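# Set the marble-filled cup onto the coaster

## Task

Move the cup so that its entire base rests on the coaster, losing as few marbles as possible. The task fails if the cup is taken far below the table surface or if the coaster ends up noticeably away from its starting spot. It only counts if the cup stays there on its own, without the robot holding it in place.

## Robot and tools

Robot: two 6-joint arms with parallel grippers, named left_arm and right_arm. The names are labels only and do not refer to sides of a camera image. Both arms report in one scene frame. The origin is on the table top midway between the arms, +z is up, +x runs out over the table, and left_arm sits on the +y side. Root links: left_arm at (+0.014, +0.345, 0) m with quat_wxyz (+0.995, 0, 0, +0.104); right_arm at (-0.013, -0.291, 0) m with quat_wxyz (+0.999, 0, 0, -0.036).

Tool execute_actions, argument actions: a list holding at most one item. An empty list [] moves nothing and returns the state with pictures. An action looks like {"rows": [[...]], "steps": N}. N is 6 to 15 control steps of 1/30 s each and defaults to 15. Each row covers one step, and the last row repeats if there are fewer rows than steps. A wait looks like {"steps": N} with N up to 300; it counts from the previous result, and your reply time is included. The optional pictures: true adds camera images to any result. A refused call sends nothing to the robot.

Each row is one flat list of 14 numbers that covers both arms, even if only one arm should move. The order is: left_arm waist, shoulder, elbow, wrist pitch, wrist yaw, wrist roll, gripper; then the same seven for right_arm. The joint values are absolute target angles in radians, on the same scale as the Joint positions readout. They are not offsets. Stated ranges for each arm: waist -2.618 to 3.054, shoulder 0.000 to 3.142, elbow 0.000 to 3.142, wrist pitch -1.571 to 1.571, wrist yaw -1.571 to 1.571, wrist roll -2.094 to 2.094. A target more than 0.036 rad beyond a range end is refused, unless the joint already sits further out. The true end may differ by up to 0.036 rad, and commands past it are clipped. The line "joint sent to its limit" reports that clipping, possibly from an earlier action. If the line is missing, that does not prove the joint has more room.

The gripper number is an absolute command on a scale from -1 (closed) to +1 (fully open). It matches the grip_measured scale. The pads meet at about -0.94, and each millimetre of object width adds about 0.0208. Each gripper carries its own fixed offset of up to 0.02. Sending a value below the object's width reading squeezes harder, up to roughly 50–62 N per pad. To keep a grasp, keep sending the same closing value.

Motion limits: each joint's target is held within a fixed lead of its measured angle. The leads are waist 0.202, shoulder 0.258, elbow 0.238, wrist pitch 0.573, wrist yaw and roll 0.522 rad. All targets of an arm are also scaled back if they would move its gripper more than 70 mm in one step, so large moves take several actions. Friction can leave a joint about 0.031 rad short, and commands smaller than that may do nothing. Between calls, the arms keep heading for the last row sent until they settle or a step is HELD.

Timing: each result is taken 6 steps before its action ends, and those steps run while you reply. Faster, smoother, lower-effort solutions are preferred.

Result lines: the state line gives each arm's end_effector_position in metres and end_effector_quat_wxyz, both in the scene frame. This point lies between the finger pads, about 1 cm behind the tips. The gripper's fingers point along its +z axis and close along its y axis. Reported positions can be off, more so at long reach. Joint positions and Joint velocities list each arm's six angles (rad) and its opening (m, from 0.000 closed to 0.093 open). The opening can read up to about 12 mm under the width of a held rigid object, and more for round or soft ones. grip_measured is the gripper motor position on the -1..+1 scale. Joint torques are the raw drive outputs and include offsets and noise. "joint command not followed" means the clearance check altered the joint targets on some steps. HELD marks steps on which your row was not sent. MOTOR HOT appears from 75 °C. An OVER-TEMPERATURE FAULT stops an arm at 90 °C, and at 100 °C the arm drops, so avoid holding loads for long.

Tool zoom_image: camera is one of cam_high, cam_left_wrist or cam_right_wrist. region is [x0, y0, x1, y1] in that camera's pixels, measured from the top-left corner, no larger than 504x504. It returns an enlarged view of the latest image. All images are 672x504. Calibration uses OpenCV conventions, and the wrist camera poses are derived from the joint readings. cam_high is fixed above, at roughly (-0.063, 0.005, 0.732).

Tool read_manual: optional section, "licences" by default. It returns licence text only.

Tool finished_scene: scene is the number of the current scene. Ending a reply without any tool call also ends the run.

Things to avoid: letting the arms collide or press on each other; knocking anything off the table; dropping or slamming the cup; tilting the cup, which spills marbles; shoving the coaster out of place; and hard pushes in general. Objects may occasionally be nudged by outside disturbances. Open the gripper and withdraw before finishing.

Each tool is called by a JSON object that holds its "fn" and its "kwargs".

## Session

{"fn": "execute_actions", "kwargs": {"actions": []}}

Scene clock: 0.00 s of 3960.00 s.
left_arm: end_effector_position=(+0.0478, +0.7100, +0.3644) grip_measured=+0.984 end_effector_quat_wxyz=(+0.520, -0.000, +0.816, +0.252) | right_arm: end_effector_position=(+0.3570, -0.3144, +0.4097) grip_measured=+0.990 end_effector_quat_wxyz=(+0.716, +0.025, +0.698, -0.018)
Joint positions: left_arm=[ 1.715  1.773  2.026 -1.547  1.218  1.728  0.092] | right_arm=[ 0.009  1.032  1.047  0.01  -0.001  0.011  0.093]
Joint velocities: left_arm=[-0.002 -0.002 -0.012  0.037 -0.051  0.066 -0.   ] | right_arm=[-0.022 -0.007  0.007 -0.022  0.007  0.007 -0.   ]
Joint torques (N m, as the arm reports them, + toward a larger angle): no reading
Motor temperatures (°C, as the motors report them): left_arm=[21 22 27 27 24 22] | right_arm=[24 26 26 21 24 24]
camera_calibration (this result's frames):
cam_left_wrist: T_world_to_cam=[[0.240345, -0.877538, -0.414924, 0.760358], [-0.792405, 0.0695144, -0.606021, 0.248861], [0.560649, 0.474442, -0.678658, -0.0304461], [0, 0, 0, 1]] pos_world=[0.0315196, 0.664389, 0.445643]
cam_right_wrist: T_world_to_cam=[[-0.0434613, -0.999054, -0.00171376, -0.295446], [-0.402956, 0.0190992, -0.91502, 0.563308], [0.914187, -0.0390774, -0.403404, -0.0907201], [0, 0, 0, 1]] pos_world=[0.297083, -0.30947, 0.478335]

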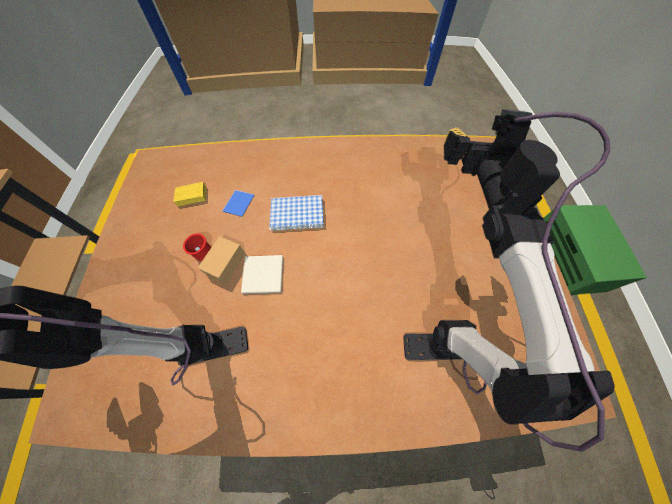

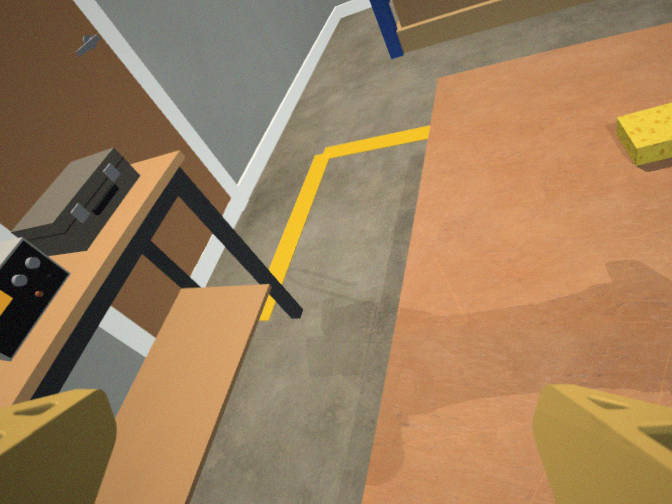

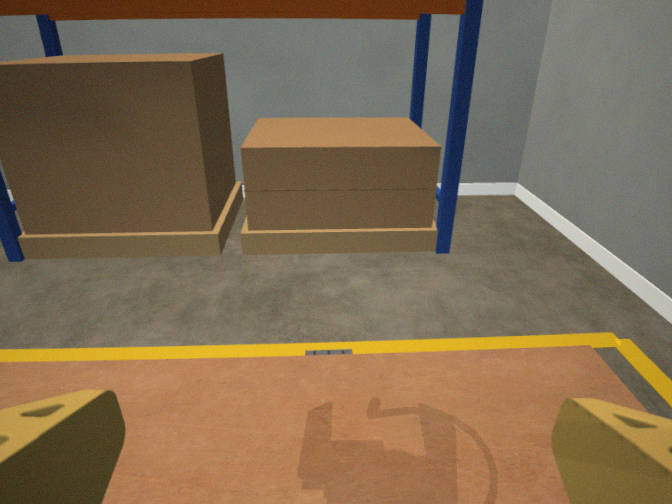

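{"fn": "zoom_image", "kwargs": {"camera": "cam_high", "region": [160, 170, 340, 310]}}

Region (160, 170, 340, 310) of cam_high's 672x504 image, scaled by 2.800, with more detail than that image has.

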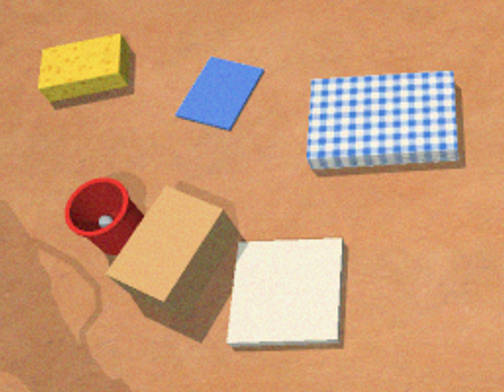

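{"fn": "zoom_image", "kwargs": {"camera": "cam_high", "region": [175, 225, 295, 305]}}

Region (175, 225, 295, 305) of cam_high's 672x504 image, scaled by 4.200, with more detail than that image has.

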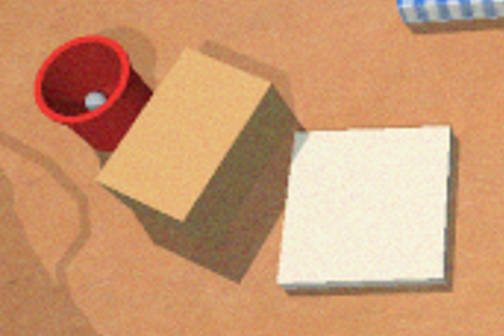

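{"fn": "zoom_image", "kwargs": {"camera": "cam_high", "region": [180, 228, 260, 298]}}

Region (180, 228, 260, 298) of cam_high's 672x504 image, scaled by 6.300, with more detail than that image has; it fills the top 441 rows of this view, and the rest is white.

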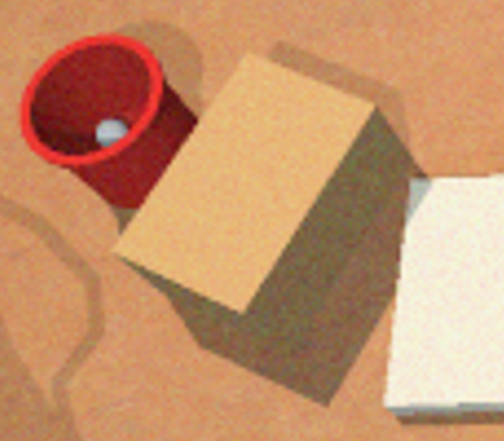

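{"fn": "zoom_image", "kwargs": {"camera": "cam_high", "region": [230, 245, 300, 305]}}

Region (230, 245, 300, 305) of cam_high's 672x504 image, scaled by 7.200, with more detail than that image has; it fills the top 432 rows of this view, and the rest is white.

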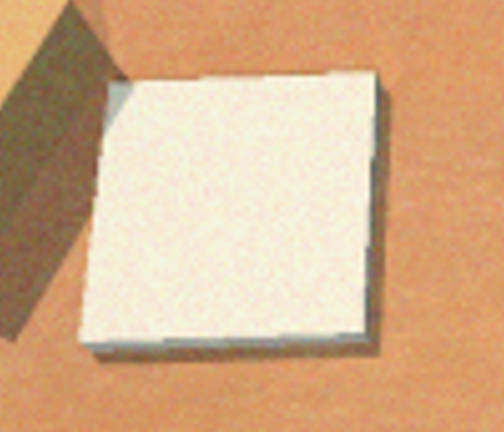

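{"fn": "execute_actions", "kwargs": {"actions": [{"rows": [
[1.7131,1.773,2.0254,-1.5467,1.2166,1.7249,1,0.009,1.032,1.047,0.01,-0.001,0.011,1],
[1.7073,1.7728,2.0236,-1.546,1.2123,1.7159,1,0.009,1.032,1.047,0.01,-0.001,0.011,1],
[1.698,1.7726,2.0206,-1.5448,1.2053,1.7011,1,0.009,1.032,1.047,0.01,-0.001,0.011,1],
[1.6852,1.7723,2.0166,-1.5431,1.1958,1.6808,1,0.009,1.032,1.047,0.01,-0.001,0.011,1],
[1.6691,1.772,2.0115,-1.5409,1.1838,1.6553,1,0.009,1.032,1.047,0.01,-0.001,0.011,1],
[1.6499,1.7715,2.0055,-1.5384,1.1694,1.6249,1,0.009,1.032,1.047,0.01,-0.001,0.011,1],
[1.6276,1.771,1.9984,-1.5354,1.1529,1.5897,1,0.009,1.032,1.047,0.01,-0.001,0.011,1],
[1.6026,1.7705,1.9905,-1.5321,1.1342,1.55,1,0.009,1.032,1.047,0.01,-0.001,0.011,1],
[1.5748,1.7698,1.9818,-1.5284,1.1135,1.506,1,0.009,1.032,1.047,0.01,-0.001,0.011,1],
[1.5445,1.7692,1.9722,-1.5244,1.0909,1.4581,1,0.009,1.032,1.047,0.01,-0.001,0.011,1],
[1.5119,1.7684,1.9619,-1.5201,1.0666,1.4065,1,0.009,1.032,1.047,0.01,-0.001,0.011,1],
[1.4771,1.7676,1.951,-1.5155,1.0406,1.3513,1,0.009,1.032,1.047,0.01,-0.001,0.011,1],
[1.4402,1.7668,1.9393,-1.5106,1.0131,1.293,1,0.009,1.032,1.047,0.01,-0.001,0.011,1],
[1.4015,1.7659,1.9271,-1.5055,0.9842,1.2316,1,0.009,1.032,1.047,0.01,-0.001,0.011,1],
[1.361,1.765,1.9143,-1.5001,0.954,1.1675,1,0.009,1.032,1.047,0.01,-0.001,0.011,1]
], "steps": 15}], "pictures": false}}

{"fn": "execute_actions", "kwargs": {"actions": [{"rows": [
[1.3189,1.7641,1.9011,-1.4946,0.9227,1.1009,1,0.009,1.032,1.047,0.01,-0.001,0.011,1],
[1.2754,1.7631,1.8873,-1.4888,0.8903,1.032,1,0.009,1.032,1.047,0.01,-0.001,0.011,1],
[1.2307,1.7621,1.8732,-1.4829,0.8569,0.9612,1,0.009,1.032,1.047,0.01,-0.001,0.011,1],
[1.1849,1.761,1.8588,-1.4768,0.8227,0.8886,1,0.009,1.032,1.047,0.01,-0.001,0.011,1],
[1.1381,1.76,1.844,-1.4706,0.7879,0.8146,1,0.009,1.032,1.047,0.01,-0.001,0.011,1],
[1.0905,1.7589,1.829,-1.4643,0.7524,0.7392,1,0.009,1.032,1.047,0.01,-0.001,0.011,1],
[1.0423,1.7578,1.8138,-1.4579,0.7165,0.6629,1,0.009,1.032,1.047,0.01,-0.001,0.011,1],
[0.9936,1.7567,1.7985,-1.4515,0.6802,0.5859,1,0.009,1.032,1.047,0.01,-0.001,0.011,1],
[0.9446,1.7556,1.783,-1.445,0.6436,0.5083,1,0.009,1.032,1.047,0.01,-0.001,0.011,1],
[0.8955,1.7545,1.7675,-1.4385,0.607,0.4305,1,0.009,1.032,1.047,0.01,-0.001,0.011,1],
[0.8464,1.7534,1.752,-1.432,0.5704,0.3527,1,0.009,1.032,1.047,0.01,-0.001,0.011,1],
[0.7974,1.7523,1.7365,-1.4255,0.5338,0.2751,1,0.009,1.032,1.047,0.01,-0.001,0.011,1],
[0.7487,1.7512,1.7212,-1.4191,0.4975,0.1981,1,0.009,1.032,1.047,0.01,-0.001,0.011,1],
[0.7005,1.7501,1.706,-1.4127,0.4616,0.1218,1,0.009,1.032,1.047,0.01,-0.001,0.011,1],
[0.6529,1.749,1.691,-1.4064,0.4261,0.0464,1,0.009,1.032,1.047,0.01,-0.001,0.011,1]
], "steps": 15}], "pictures": false}}

{"fn": "execute_actions", "kwargs": {"actions": [{"rows": [
[0.6061,1.748,1.6762,-1.4002,0.3913,-0.0276,1,0.009,1.032,1.047,0.01,-0.001,0.011,1],
[0.5603,1.7469,1.6618,-1.3941,0.3571,-0.1002,1,0.009,1.032,1.047,0.01,-0.001,0.011,1],
[0.5156,1.7459,1.6477,-1.3882,0.3237,-0.171,1,0.009,1.032,1.047,0.01,-0.001,0.011,1],
[0.4721,1.7449,1.6339,-1.3824,0.2913,-0.2399,1,0.009,1.032,1.047,0.01,-0.001,0.011,1],
[0.43,1.744,1.6207,-1.3769,0.26,-0.3065,1,0.009,1.032,1.047,0.01,-0.001,0.011,1],
[0.3895,1.7431,1.6079,-1.3715,0.2298,-0.3706,1,0.009,1.032,1.047,0.01,-0.001,0.011,1],
[0.3508,1.7422,1.5957,-1.3664,0.2009,-0.432,1,0.009,1.032,1.047,0.01,-0.001,0.011,1],
[0.3139,1.7414,1.584,-1.3615,0.1734,-0.4903,1,0.009,1.032,1.047,0.01,-0.001,0.011,1],
[0.2791,1.7406,1.5731,-1.3569,0.1474,-0.5455,1,0.009,1.032,1.047,0.01,-0.001,0.011,1],
[0.2465,1.7398,1.5628,-1.3526,0.1231,-0.5971,1,0.009,1.032,1.047,0.01,-0.001,0.011,1]
], "steps": 10}], "pictures": false}}

{"fn": "execute_actions", "kwargs": {"actions": [{"rows": [
[0.2162,1.7392,1.5532,-1.3486,0.1005,-0.645,1,0.009,1.032,1.047,0.01,-0.001,0.011,1],
[0.1884,1.7385,1.5445,-1.3449,0.0798,-0.689,1,0.009,1.032,1.047,0.01,-0.001,0.011,1],
[0.1634,1.738,1.5366,-1.3416,0.0611,-0.7287,1,0.009,1.032,1.047,0.01,-0.001,0.011,1],
[0.1411,1.7375,1.5295,-1.3386,0.0446,-0.7639,1,0.009,1.032,1.047,0.01,-0.001,0.011,1],
[0.1219,1.737,1.5235,-1.3361,0.0302,-0.7943,1,0.009,1.032,1.047,0.01,-0.001,0.011,1],
[0.1058,1.7367,1.5184,-1.3339,0.0182,-0.8198,1,0.009,1.032,1.047,0.01,-0.001,0.011,1],
[0.093,1.7364,1.5144,-1.3322,0.0087,-0.8401,1,0.009,1.032,1.047,0.01,-0.001,0.011,1],
[0.0837,1.7362,1.5114,-1.331,0.0017,-0.8549,1,0.009,1.032,1.047,0.01,-0.001,0.011,1],
[0.0779,1.736,1.5096,-1.3303,-0.0026,-0.8639,1,0.009,1.032,1.047,0.01,-0.001,0.011,1],
[0.076,1.736,1.509,-1.33,-0.004,-0.867,1,0.009,1.032,1.047,0.01,-0.001,0.011,1]
], "steps": 10}], "pictures": false}}

{"fn": "execute_actions", "kwargs": {"actions": [{"steps": 8}], "pictures": true}}

Scene clock: 20.40 s of 3960.00 s.
left_arm: end_effector_position=(+0.0744, +0.7081, +0.3564) grip_measured=+0.984 end_effector_quat_wxyz=(+0.523, -0.011, +0.828, +0.203) | right_arm: end_effector_position=(+0.3570, -0.3144, +0.4097) grip_measured=+0.990 end_effector_quat_wxyz=(+0.716, +0.025, +0.698, -0.018)
Joint positions: left_arm=[ 1.633  1.773  2.019 -1.539  1.176  1.628  0.092] | right_arm=[ 0.009  1.032  1.047  0.01  -0.001  0.011  0.093]
Joint velocities: left_arm=[-0.701  0.012 -0.144 -0.007 -0.344 -0.828 -0.001] | right_arm=[-0.007 -0.002  0.007  0.081  0.007  0.081  0.   ]
Joint torques (N m, as the arm reports them, + toward a larger angle): left_arm=[-0.68 -7.92  4.74  0.81  0.67 -0.19] | right_arm=[ 0.12 -3.54  9.2   2.07 -0.07  0.  ]
Motor temperatures (°C, as the motors report them): left_arm=[21 27 28 28 24 22] | right_arm=[24 26 29 26 24 24]
Steps of this call (steps 1 to 90: nothing new was sent; then 17.10 s passed at rest; steps 91 to 99: the first 9 steps of this action). Readings (joint positions):
91: left_arm=[1.715 1.773 2.026 -1.547 1.218 1.728] | right_arm=[0.009 1.032 1.047 0.010 -0.001 0.011]
92: left_arm=[1.715 1.773 2.026 -1.547 1.218 1.728] | right_arm=[0.009 1.032 1.047 0.010 -0.001 0.011]
94: left_arm=[1.711 1.773 2.026 -1.547 1.215 1.719] | right_arm=[0.009 1.032 1.047 0.010 -0.001 0.011]
98: left_arm=[1.656 1.773 2.024 -1.541 1.187 1.655] | right_arm=[0.009 1.032 1.047 0.010 -0.001 0.011]
99: the state above

Scene clock: 20.90 s of 3960.00 s.
left_arm: end_effector_position=(+0.2395, +0.6315, +0.2560) grip_measured=+0.984 end_effector_quat_wxyz=(+0.368, -0.163, +0.905, -0.136) | right_arm: end_effector_position=(+0.3570, -0.3144, +0.4097) grip_measured=+0.990 end_effector_quat_wxyz=(+0.716, +0.025, +0.698, -0.018)
Joint positions: left_arm=[ 1.031  1.773  1.829 -1.467  0.794  0.815  0.092] | right_arm=[ 0.009  1.032  1.047  0.01  -0.001  0.011  0.093]
Joint velocities: left_arm=[-1.36  -0.002 -0.427  0.212 -0.989 -2.059  0.   ] | right_arm=[ 0.007 -0.022 -0.012  0.022 -0.037  0.037  0.001]
Joint torques (N m, as the arm reports them, + toward a larger angle): left_arm=[ 0.07 -9.31  5.93  0.67  0.65 -0.09] | right_arm=[ 0.21 -3.55  9.25  2.08 -0.05  0.  ]
Motor temperatures (°C, as the motors report them): left_arm=[21 27 28 28 24 22] | right_arm=[24 26 29 26 24 24]
Steps of this call (steps 1 to 6: the last 6 steps of your previous action; steps 7 to 15: the first 9 steps of this action). Readings (joint positions):
7: left_arm=[1.396 1.773 1.943 -1.512 1.038 1.333] | right_arm=[0.009 1.032 1.047 0.010 -0.001 0.011]
8: left_arm=[1.355 1.773 1.930 -1.507 1.011 1.276] | right_arm=[0.009 1.032 1.047 0.010 -0.001 0.011]
10: left_arm=[1.268 1.773 1.903 -1.496 0.954 1.156] | right_arm=[0.009 1.032 1.047 0.010 -0.001 0.011]
14: left_arm=[1.080 1.773 1.844 -1.473 0.828 0.887] | right_arm=[0.009 1.032 1.047 0.010 -0.001 0.011]
15: the state above

Scene clock: 21.23 s of 3960.00 s.
left_arm: end_effector_position=(+0.3095, +0.5240, +0.1829) grip_measured=+0.985 end_effector_quat_wxyz=(+0.120, -0.320, +0.921, -0.188) | right_arm: end_effector_position=(+0.3570, -0.3144, +0.4097) grip_measured=+0.990 end_effector_quat_wxyz=(+0.716, +0.025, +0.698, -0.018)
Joint positions: left_arm=[ 0.548  1.773  1.677 -1.405  0.445  0.072  0.092] | right_arm=[ 0.009  1.032  1.047  0.01  -0.001  0.011  0.093]
Joint velocities: left_arm=[-1.263  0.007 -0.413  0.11  -1.048 -1.985 -0.002] | right_arm=[-0.012 -0.002 -0.017 -0.007 -0.051  0.022 -0.   ]
Joint torques (N m, as the arm reports them, + toward a larger angle): left_arm=[  0.4  -10.14   6.11   0.58   0.4   -0.09] | right_arm=[ 0.15 -3.54  9.3   2.08 -0.05  0.  ]
Motor temperatures (°C, as the motors report them): left_arm=[21 27 28 28 24 22] | right_arm=[24 26 29 26 24 24]
Steps of this call (steps 1 to 6: the last 6 steps of your previous action; steps 7 to 10: the first 4 steps of this action). Readings (joint positions):
7: left_arm=[0.688 1.773 1.721 -1.423 0.549 0.293] | right_arm=[0.009 1.032 1.047 0.010 -0.001 0.011]
8: left_arm=[0.641 1.773 1.706 -1.417 0.514 0.219] | right_arm=[0.009 1.032 1.047 0.010 -0.001 0.011]
10: the state above

Scene clock: 21.57 s of 3960.00 s.
left_arm: end_effector_position=(+0.3236, +0.4446, +0.1443) grip_measured=+0.985 end_effector_quat_wxyz=(+0.002, -0.452, +0.889, -0.077) | right_arm: end_effector_position=(+0.3570, -0.3144, +0.4097) grip_measured=+0.990 end_effector_quat_wxyz=(+0.716, +0.025, +0.698, -0.018)
Joint positions: left_arm=[ 0.183  1.756  1.563 -1.36   0.152 -0.551  0.092] | right_arm=[ 0.009  1.032  1.047  0.01  -0.001  0.011  0.093]
Joint velocities: left_arm=[-0.711 -0.061 -0.242  0.11  -0.623 -1.443  0.   ] | right_arm=[-0.002 -0.007 -0.007 -0.037 -0.007  0.066  0.   ]
Joint torques (N m, as the arm reports them, + toward a larger angle): left_arm=[ 0.46 -9.14  5.96  0.54  0.07 -0.13] | right_arm=[ 0.17 -3.53  9.24  2.08 -0.06  0.01]
Motor temperatures (°C, as the motors report them): left_arm=[21 27 28 28 24 22] | right_arm=[24 26 29 26 24 24]
Steps of this call (steps 1 to 6: the last 6 steps of your previous action; steps 7 to 10: the first 4 steps of this action). Readings (joint positions):
7: left_arm=[0.271 1.763 1.589 -1.371 0.227 -0.392] | right_arm=[0.009 1.032 1.047 0.010 -0.001 0.011]
8: left_arm=[0.239 1.760 1.580 -1.367 0.201 -0.448] | right_arm=[0.009 1.032 1.047 0.010 -0.001 0.011]
10: the state above

Scene clock: 21.83 s of 3960.00 s.
left_arm: end_effector_position=(+0.3229, +0.4299, +0.1349) grip_measured=+0.985 end_effector_quat_wxyz=(-0.003, -0.516, +0.856, -0.018) | right_arm: end_effector_position=(+0.3570, -0.3144, +0.4097) grip_measured=+0.990 end_effector_quat_wxyz=(+0.716, +0.025, +0.698, -0.018)
Joint positions: left_arm=[ 0.081  1.754  1.53  -1.344  0.037 -0.797  0.092] | right_arm=[ 0.009  1.032  1.047  0.01  -0.001  0.011  0.093]
Joint velocities: left_arm=[-0.037 -0.007  0.017 -0.022 -0.242 -0.33  -0.001] | right_arm=[ 0.007 -0.002  0.002 -0.007  0.037  0.095  0.   ]
Joint torques (N m, as the arm reports them, + toward a larger angle): left_arm=[ 0.1  -9.26  5.88  0.53 -0.07 -0.17] | right_arm=[ 0.18 -3.55  9.27  2.09 -0.05  0.01]
Motor temperatures (°C, as the motors report them): left_arm=[21 27 28 28 24 22] | right_arm=[24 26 29 26 24 24]
Kept back: nothing.
Steps of this call (steps 1 to 6: the last 6 steps of your previous action; steps 7 to 8: the robot went on to your last target). Readings (joint positions):
1: left_arm=[0.160 1.755 1.556 -1.357 0.131 -0.597] | right_arm=[0.009 1.032 1.047 0.010 -0.001 0.011]
2: left_arm=[0.139 1.754 1.549 -1.354 0.111 -0.639] | right_arm=[0.009 1.032 1.047 0.010 -0.001 0.011]
4: left_arm=[0.106 1.754 1.539 -1.350 0.078 -0.710] | right_arm=[0.009 1.032 1.047 0.010 -0.001 0.011]
8: the state above
camera_calibration (this result's frames):
cam_left_wrist: T_world_to_cam=[[0.878392, -0.475587, 0.0473726, -0.0879943], [-0.441171, -0.768697, 0.463113, 0.449972], [-0.183835, -0.427694, -0.885032, 0.448528], [0, 0, 0, 1]] pos_world=[0.358264, 0.495876, 0.192742]
cam_right_wrist: T_world_to_cam=[[-0.0434613, -0.999054, -0.00171376, -0.295446], [-0.402956, 0.0190992, -0.91502, 0.563308], [0.914187, -0.0390774, -0.403404, -0.0907201], [0, 0, 0, 1]] pos_world=[0.297083, -0.30947, 0.478335]

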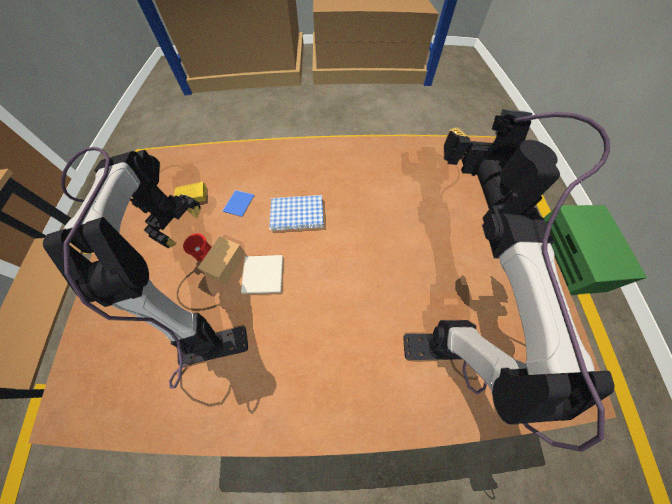

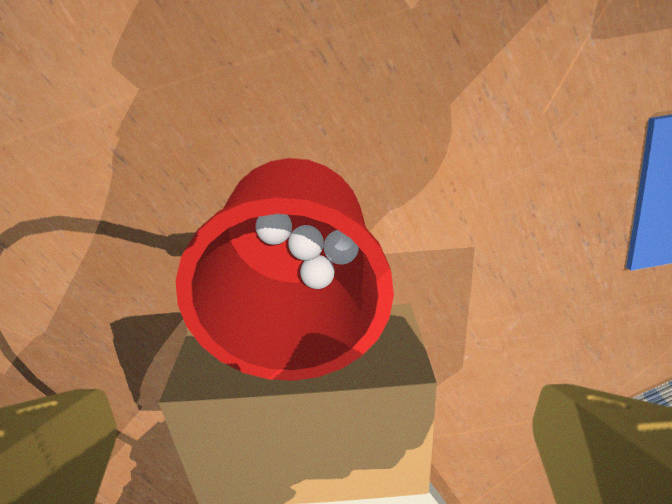

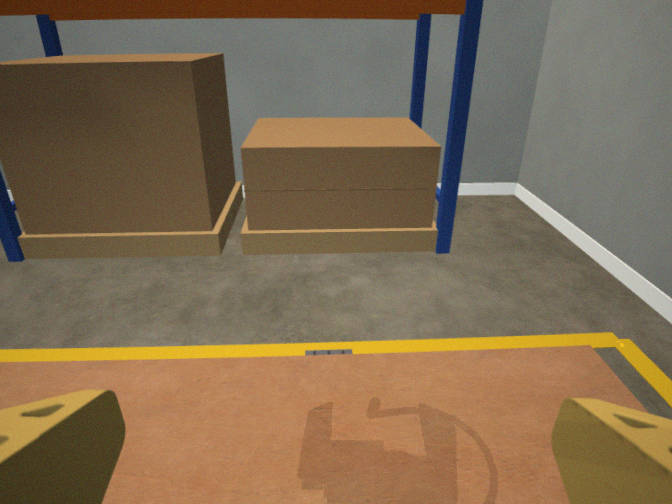

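{"fn": "execute_actions", "kwargs": {"actions": []}}

Scene clock: 22.03 s of 3960.00 s.
left_arm: end_effector_position=(+0.3229, +0.4343, +0.1348) grip_measured=+0.985 end_effector_quat_wxyz=(+0.002, -0.536, +0.844, -0.007) | right_arm: end_effector_position=(+0.3570, -0.3144, +0.4097) grip_measured=+0.990 end_effector_quat_wxyz=(+0.716, +0.025, +0.698, -0.018)
Joint positions: left_arm=[ 0.081  1.754  1.53  -1.339  0.012 -0.843  0.092] | right_arm=[ 0.009  1.032  1.047  0.01  -0.001  0.011  0.093]
Joint velocities: left_arm=[ 0.007  0.007 -0.012  0.022 -0.051 -0.139 -0.001] | right_arm=[ 0.022 -0.012  0.007 -0.051  0.007 -0.022 -0.   ]
Joint torques (N m, as the arm reports them, + toward a larger angle): left_arm=[-0.01 -9.23  5.88  0.51 -0.05 -0.18] | right_arm=[ 0.15 -3.54  9.23  2.08 -0.06 -0.01]
Motor temperatures (°C, as the motors report them): left_arm=[21 27 28 28 24 22] | right_arm=[24 26 29 26 24 24]
Kept back: nothing.
Steps of this call (steps 1 to 6: the robot went on to your last target). Readings (joint positions):
1: left_arm=[0.081 1.754 1.530 -1.343 0.030 -0.810] | right_arm=[0.009 1.032 1.047 0.010 -0.001 0.011]
2: left_arm=[0.081 1.754 1.530 -1.342 0.024 -0.820] | right_arm=[0.009 1.032 1.047 0.010 -0.001 0.011]
4: left_arm=[0.081 1.754 1.530 -1.340 0.017 -0.834] | right_arm=[0.009 1.032 1.047 0.010 -0.001 0.011]
6: the state above
camera_calibration (this result's frames):
cam_left_wrist: T_world_to_cam=[[0.89928, -0.436131, 0.0329477, -0.107784], [-0.403939, -0.799289, 0.44494, 0.457094], [-0.167717, -0.413434, -0.894954, 0.440257], [0, 0, 0, 1]] pos_world=[0.355404, 0.50036, 0.194181]
cam_right_wrist: T_world_to_cam=[[-0.0434613, -0.999054, -0.00171376, -0.295446], [-0.402956, 0.0190992, -0.91502, 0.563308], [0.914187, -0.0390774, -0.403404, -0.0907201], [0, 0, 0, 1]] pos_world=[0.297083, -0.30947, 0.478335]

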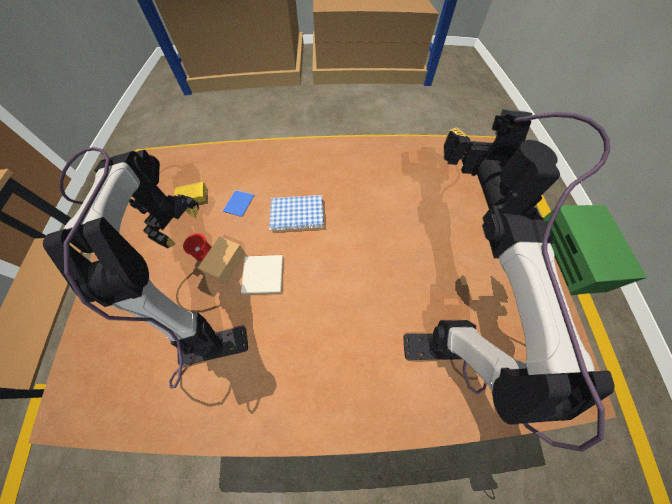

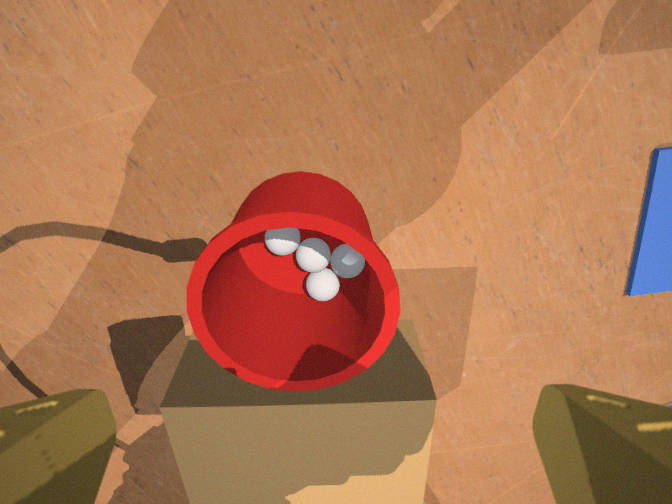

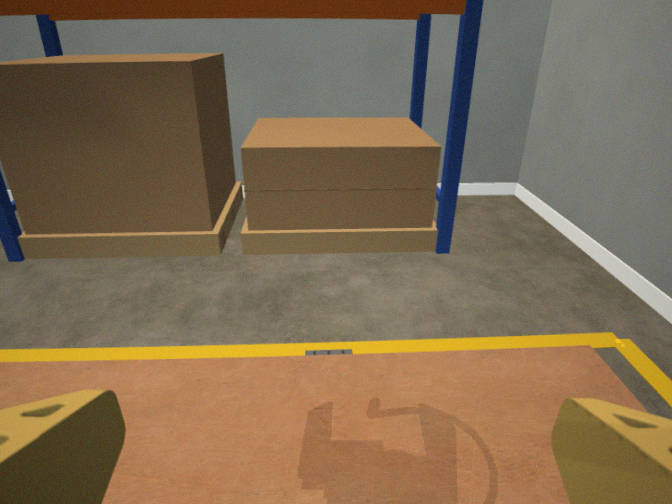

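{"fn": "execute_actions", "kwargs": {"actions": []}}

Scene clock: 22.20 s of 3960.00 s.
left_arm: end_effector_position=(+0.3228, +0.4354, +0.1348) grip_measured=+0.985 end_effector_quat_wxyz=(+0.003, -0.540, +0.841, -0.004) | right_arm: end_effector_position=(+0.3570, -0.3144, +0.4097) grip_measured=+0.990 end_effector_quat_wxyz=(+0.716, +0.025, +0.698, -0.018)
Joint positions: left_arm=[ 0.081  1.754  1.53  -1.338  0.006 -0.853  0.092] | right_arm=[ 0.009  1.032  1.047  0.01  -0.001  0.011  0.093]
Joint velocities: left_arm=[ 0.012 -0.007 -0.007 -0.066  0.066  0.007 -0.   ] | right_arm=[-0.017  0.017  0.012 -0.037 -0.022 -0.022  0.   ]
Joint torques (N m, as the arm reports them, + toward a larger angle): left_arm=[ 0.03 -9.21  5.87  0.51 -0.07 -0.17] | right_arm=[ 0.2  -3.51  9.25  2.07 -0.05 -0.01]
Motor temperatures (°C, as the motors report them): left_arm=[21 27 28 28 24 22] | right_arm=[24 26 30 27 24 24]
Kept back: nothing.
Steps of this call (steps 1 to 5: the robot went on to your last target). Readings (joint positions):
1: left_arm=[0.081 1.754 1.530 -1.339 0.010 -0.846] | right_arm=[0.009 1.032 1.047 0.010 -0.001 0.011]
2: left_arm=[0.081 1.754 1.530 -1.339 0.008 -0.848] | right_arm=[0.009 1.032 1.047 0.010 -0.001 0.011]
4: left_arm=[0.081 1.754 1.530 -1.338 0.006 -0.852] | right_arm=[0.009 1.032 1.047 0.010 -0.001 0.011]
5: the state above
camera_calibration (this result's frames):
cam_left_wrist: T_world_to_cam=[[0.903931, -0.426646, 0.0296965, -0.112488], [-0.395013, -0.806261, 0.44035, 0.45871], [-0.163931, -0.409777, -0.897335, 0.438192], [0, 0, 0, 1]] pos_world=[0.354711, 0.501408, 0.194553]
cam_right_wrist: T_world_to_cam=[[-0.0434613, -0.999054, -0.00171376, -0.295446], [-0.402956, 0.0190992, -0.91502, 0.563308], [0.914187, -0.0390774, -0.403404, -0.0907201], [0, 0, 0, 1]] pos_world=[0.297083, -0.30947, 0.478335]

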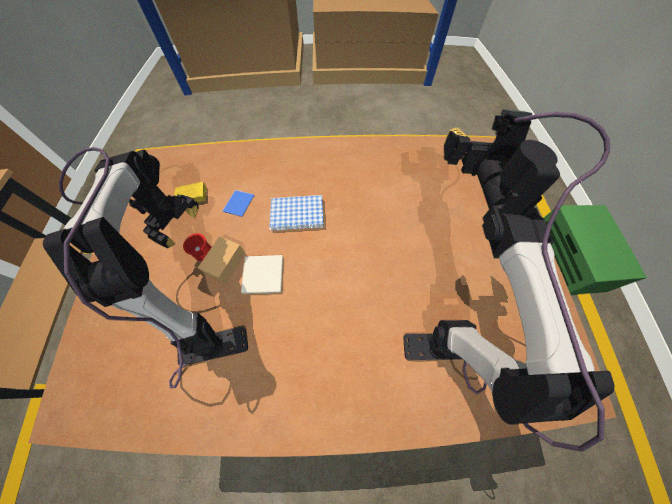

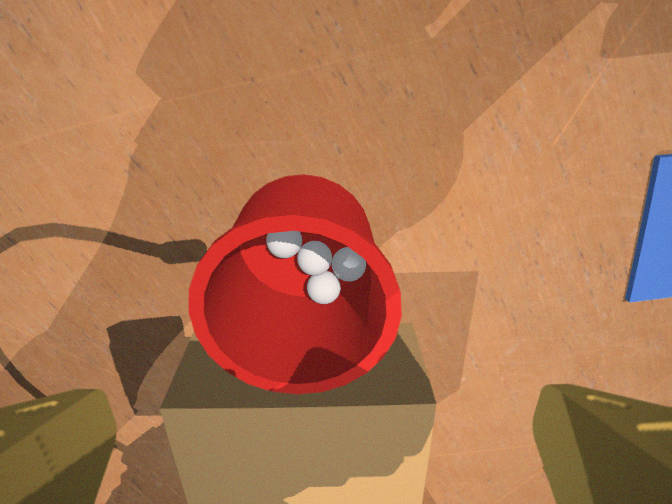

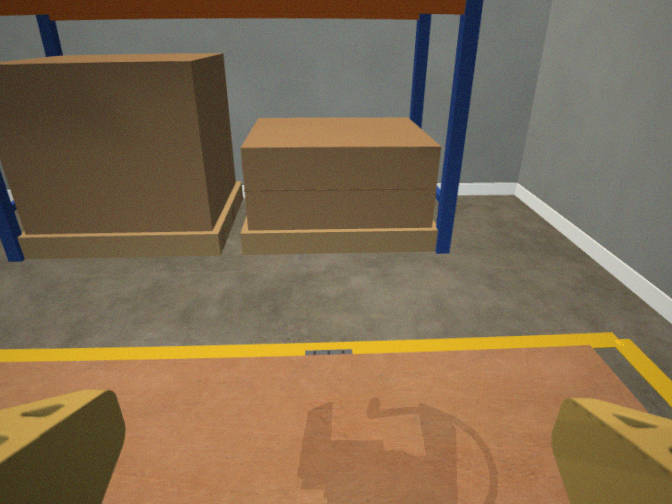

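{"fn": "zoom_image", "kwargs": {"camera": "cam_left_wrist", "region": [170, 160, 450, 420]}}

{"fn": "zoom_image", "kwargs": {"camera": "cam_left_wrist", "region": [0, 360, 336, 504]}}

{"fn": "zoom_image", "kwargs": {"camera": "cam_left_wrist", "region": [336, 360, 672, 504]}}

Region (170, 160, 450, 420) of cam_left_wrist's 672x504 image, scaled by 1.800, with more detail than that image has; it fills the top 468 rows of this view, and the rest is white.

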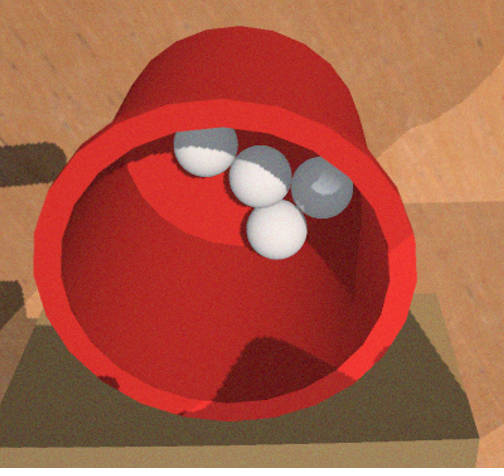

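Region (0, 360, 336, 504) of cam_left_wrist's 672x504 image, scaled by 1.500, with more detail than that image has; it fills the top 216 rows of this view, and the rest is white.

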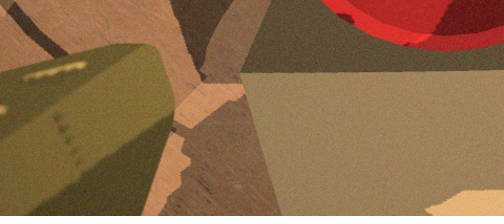

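Region (336, 360, 672, 504) of cam_left_wrist's 672x504 image, scaled by 1.500, with more detail than that image has; it fills the top 216 rows of this view, and the rest is white.

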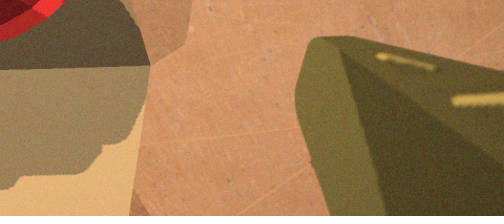

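{"fn": "zoom_image", "kwargs": {"camera": "cam_left_wrist", "region": [215, 165, 395, 265]}}

Region (215, 165, 395, 265) of cam_left_wrist's 672x504 image, scaled by 2.800, with more detail than that image has.

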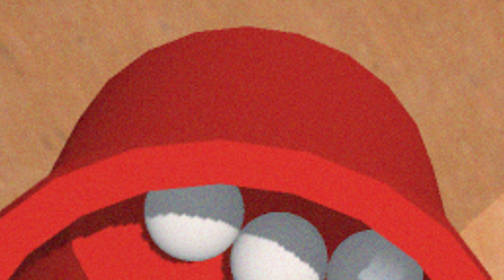

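{"fn": "zoom_image", "kwargs": {"camera": "cam_left_wrist", "region": [100, 290, 500, 504]}}

Region (100, 290, 500, 504) of cam_left_wrist's 672x504 image, scaled by 1.260, with more detail than that image has; it fills the top 270 rows of this view, and the rest is white.

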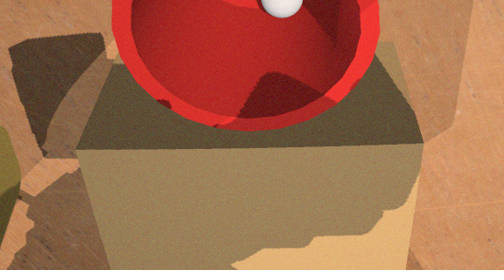

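{"fn": "zoom_image", "kwargs": {"camera": "cam_high", "region": [180, 228, 260, 298]}}

Region (180, 228, 260, 298) of cam_high's 672x504 image, scaled by 6.300, with more detail than that image has; it fills the top 441 rows of this view, and the rest is white.

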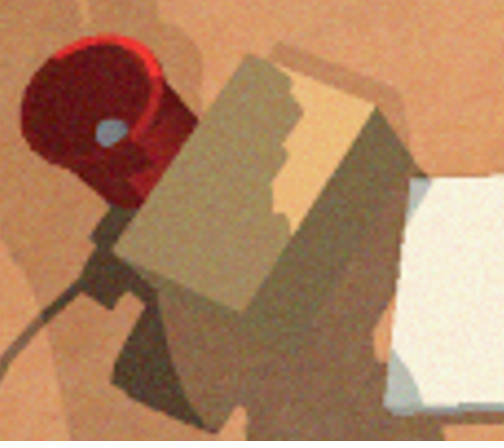

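{"fn": "execute_actions", "kwargs": {"actions": []}}

Scene clock: 35.67 s of 3960.00 s.
left_arm: end_effector_position=(+0.3228, +0.4358, +0.1348) grip_measured=+0.985 end_effector_quat_wxyz=(+0.004, -0.543, +0.840, -0.003) | right_arm: end_effector_position=(+0.3570, -0.3144, +0.4097) grip_measured=+0.990 end_effector_quat_wxyz=(+0.716, +0.025, +0.698, -0.018)
Joint positions: left_arm=[ 0.081  1.754  1.53  -1.338  0.003 -0.859  0.092] | right_arm=[ 0.009  1.032  1.047  0.01  -0.001  0.011  0.093]
Joint velocities: left_arm=[ 0.002 -0.007 -0.002  0.022  0.022 -0.037 -0.   ] | right_arm=[-0.017  0.022  0.002 -0.066 -0.081 -0.037 -0.   ]
Joint torques (N m, as the arm reports them, + toward a larger angle): left_arm=[ 0.02 -9.25  5.85  0.52 -0.07 -0.18] | right_arm=[ 0.19 -3.58  9.24  2.08 -0.05  0.  ]
Motor temperatures (°C, as the motors report them): left_arm=[21 31 29 27 24 22] | right_arm=[24 26 31 28 24 24]
Kept back: nothing.
Steps of this call (steps 1 to 15: the robot went on to your last target; steps 16 to 90: nothing new was sent; then 10.47 s passed at rest). Readings (joint positions):
1: left_arm=[0.081 1.754 1.530 -1.338 0.005 -0.854] | right_arm=[0.009 1.032 1.047 0.010 -0.001 0.011]
2: left_arm=[0.081 1.754 1.530 -1.338 0.005 -0.855] | right_arm=[0.009 1.032 1.047 0.010 -0.001 0.011]
4: left_arm=[0.081 1.754 1.530 -1.338 0.004 -0.856] | right_arm=[0.009 1.032 1.047 0.010 -0.001 0.011]
8: left_arm=[0.081 1.754 1.530 -1.338 0.004 -0.858] | right_arm=[0.009 1.032 1.047 0.010 -0.001 0.011]
90: the state above
All arms were judged still, so your last target was given up. Only a new action makes them travel on or press farther. Fingers that are still opening or closing keep moving.
camera_calibration (this result's frames):
cam_left_wrist: T_world_to_cam=[[0.906218, -0.421867, 0.0282224, -0.11488], [-0.390503, -0.809517, 0.438394, 0.45929], [-0.162098, -0.408302, -0.898339, 0.437273], [0, 0, 0, 1]] pos_world=[0.354341, 0.501879, 0.194712]
cam_right_wrist: T_world_to_cam=[[-0.0434613, -0.999054, -0.00171376, -0.295446], [-0.402956, 0.0190992, -0.91502, 0.563308], [0.914187, -0.0390774, -0.403404, -0.0907201], [0, 0, 0, 1]] pos_world=[0.297083, -0.30947, 0.478335]

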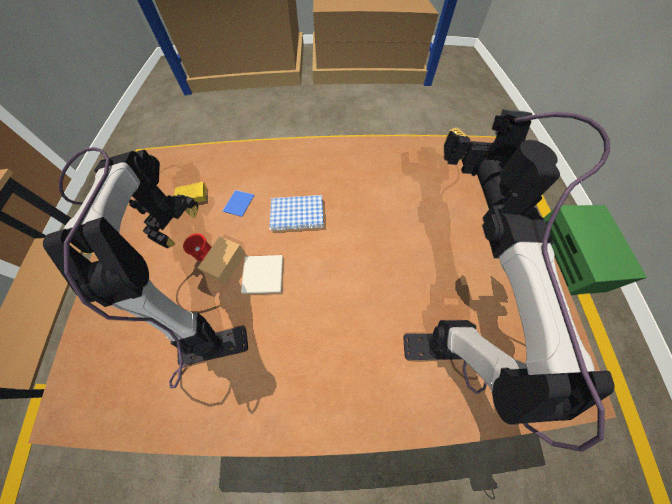

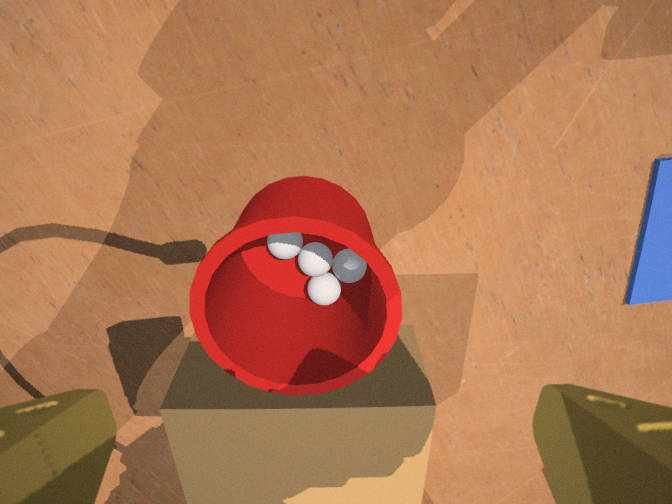

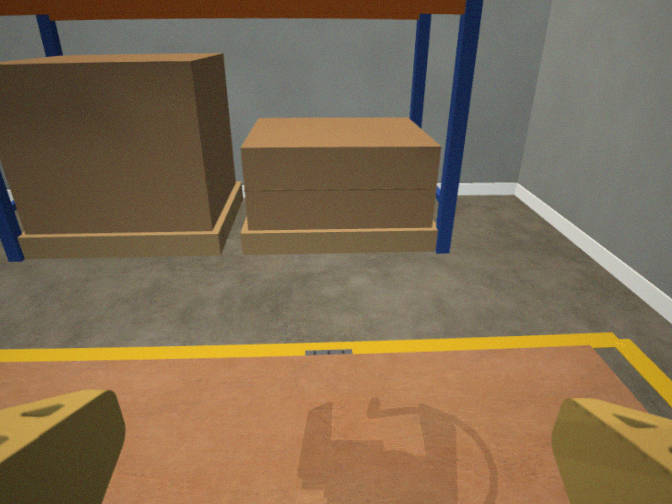

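{"fn": "zoom_image", "kwargs": {"camera": "cam_high", "region": [160, 205, 300, 310]}}

Region (160, 205, 300, 310) of cam_high's 672x504 image, scaled by 3.600, with more detail than that image has; it fills the top 378 rows of this view, and the rest is white.

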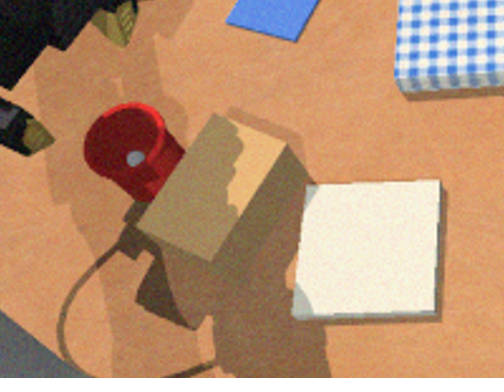

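{"fn": "zoom_image", "kwargs": {"camera": "cam_left_wrist", "region": [120, 270, 480, 504]}}

{"fn": "zoom_image", "kwargs": {"camera": "cam_high", "region": [185, 225, 295, 305]}}

Region (120, 270, 480, 504) of cam_left_wrist's 672x504 image, scaled by 1.400, with more detail than that image has; it fills the top 328 rows of this view, and the rest is white.

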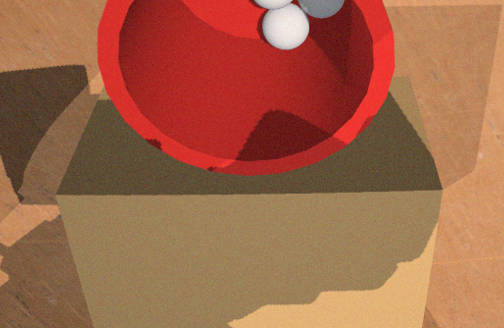

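Region (185, 225, 295, 305) of cam_high's 672x504 image, scaled by 4.582, with more detail than that image has; it fills the top 367 rows of this view, and the rest is white.

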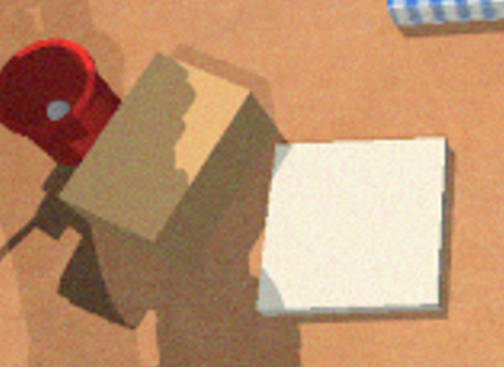

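{"fn": "zoom_image", "kwargs": {"camera": "cam_left_wrist", "region": [170, 160, 430, 410]}}

Region (170, 160, 430, 410) of cam_left_wrist's 672x504 image, scaled by 1.938, with more detail than that image has; it fills the top 485 rows of this view, and the rest is white.

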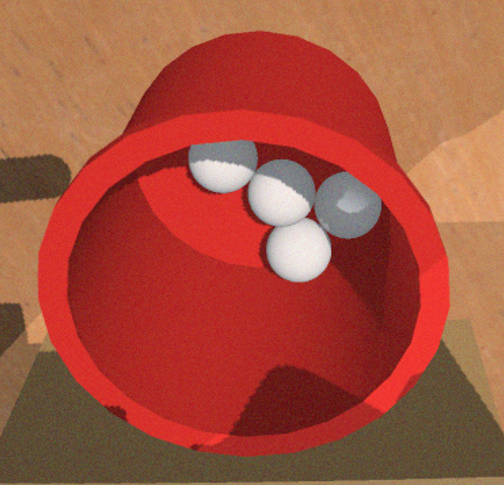

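{"fn": "zoom_image", "kwargs": {"camera": "cam_left_wrist", "region": [370, 290, 490, 420]}}

{"fn": "zoom_image", "kwargs": {"camera": "cam_left_wrist", "region": [130, 290, 250, 420]}}

Region (370, 290, 490, 420) of cam_left_wrist's 672x504 image, scaled by 3.877, with more detail than that image has; it fills the left 465 columns of this view, and the rest is white.

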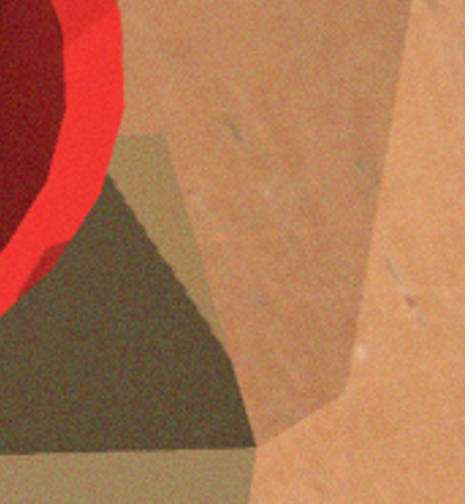

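Region (130, 290, 250, 420) of cam_left_wrist's 672x504 image, scaled by 3.877, with more detail than that image has; it fills the left 465 columns of this view, and the rest is white.

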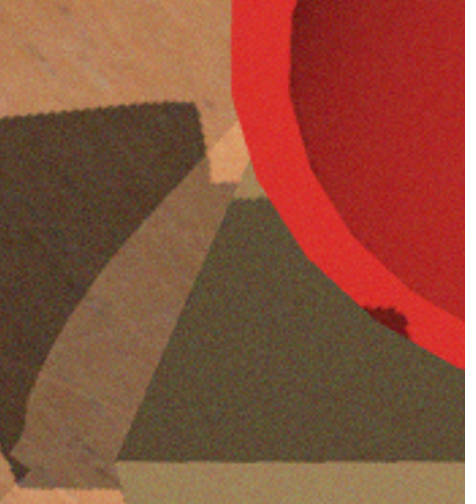

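{"fn": "zoom_image", "kwargs": {"camera": "cam_left_wrist", "region": [220, 165, 390, 265]}}

Region (220, 165, 390, 265) of cam_left_wrist's 672x504 image, scaled by 2.965, with more detail than that image has; it fills the top 296 rows of this view, and the rest is white.

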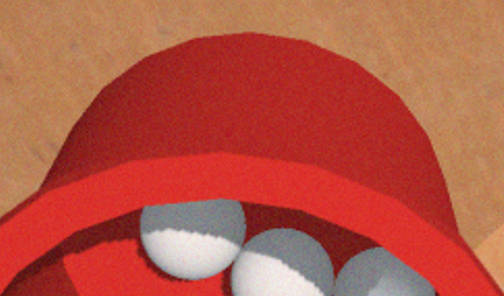

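{"fn": "zoom_image", "kwargs": {"camera": "cam_left_wrist", "region": [180, 200, 260, 400]}}

{"fn": "zoom_image", "kwargs": {"camera": "cam_left_wrist", "region": [340, 190, 420, 390]}}

Region (180, 200, 260, 400) of cam_left_wrist's 672x504 image, scaled by 2.520, with more detail than that image has; it fills the left 202 columns of this view, and the rest is white.

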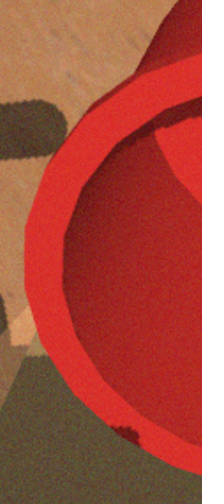

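Region (340, 190, 420, 390) of cam_left_wrist's 672x504 image, scaled by 2.520, with more detail than that image has; it fills the left 202 columns of this view, and the rest is white.

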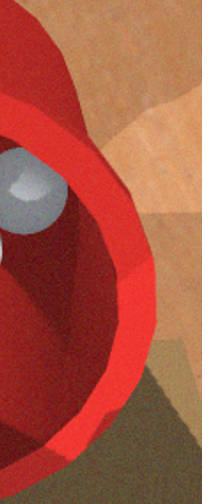

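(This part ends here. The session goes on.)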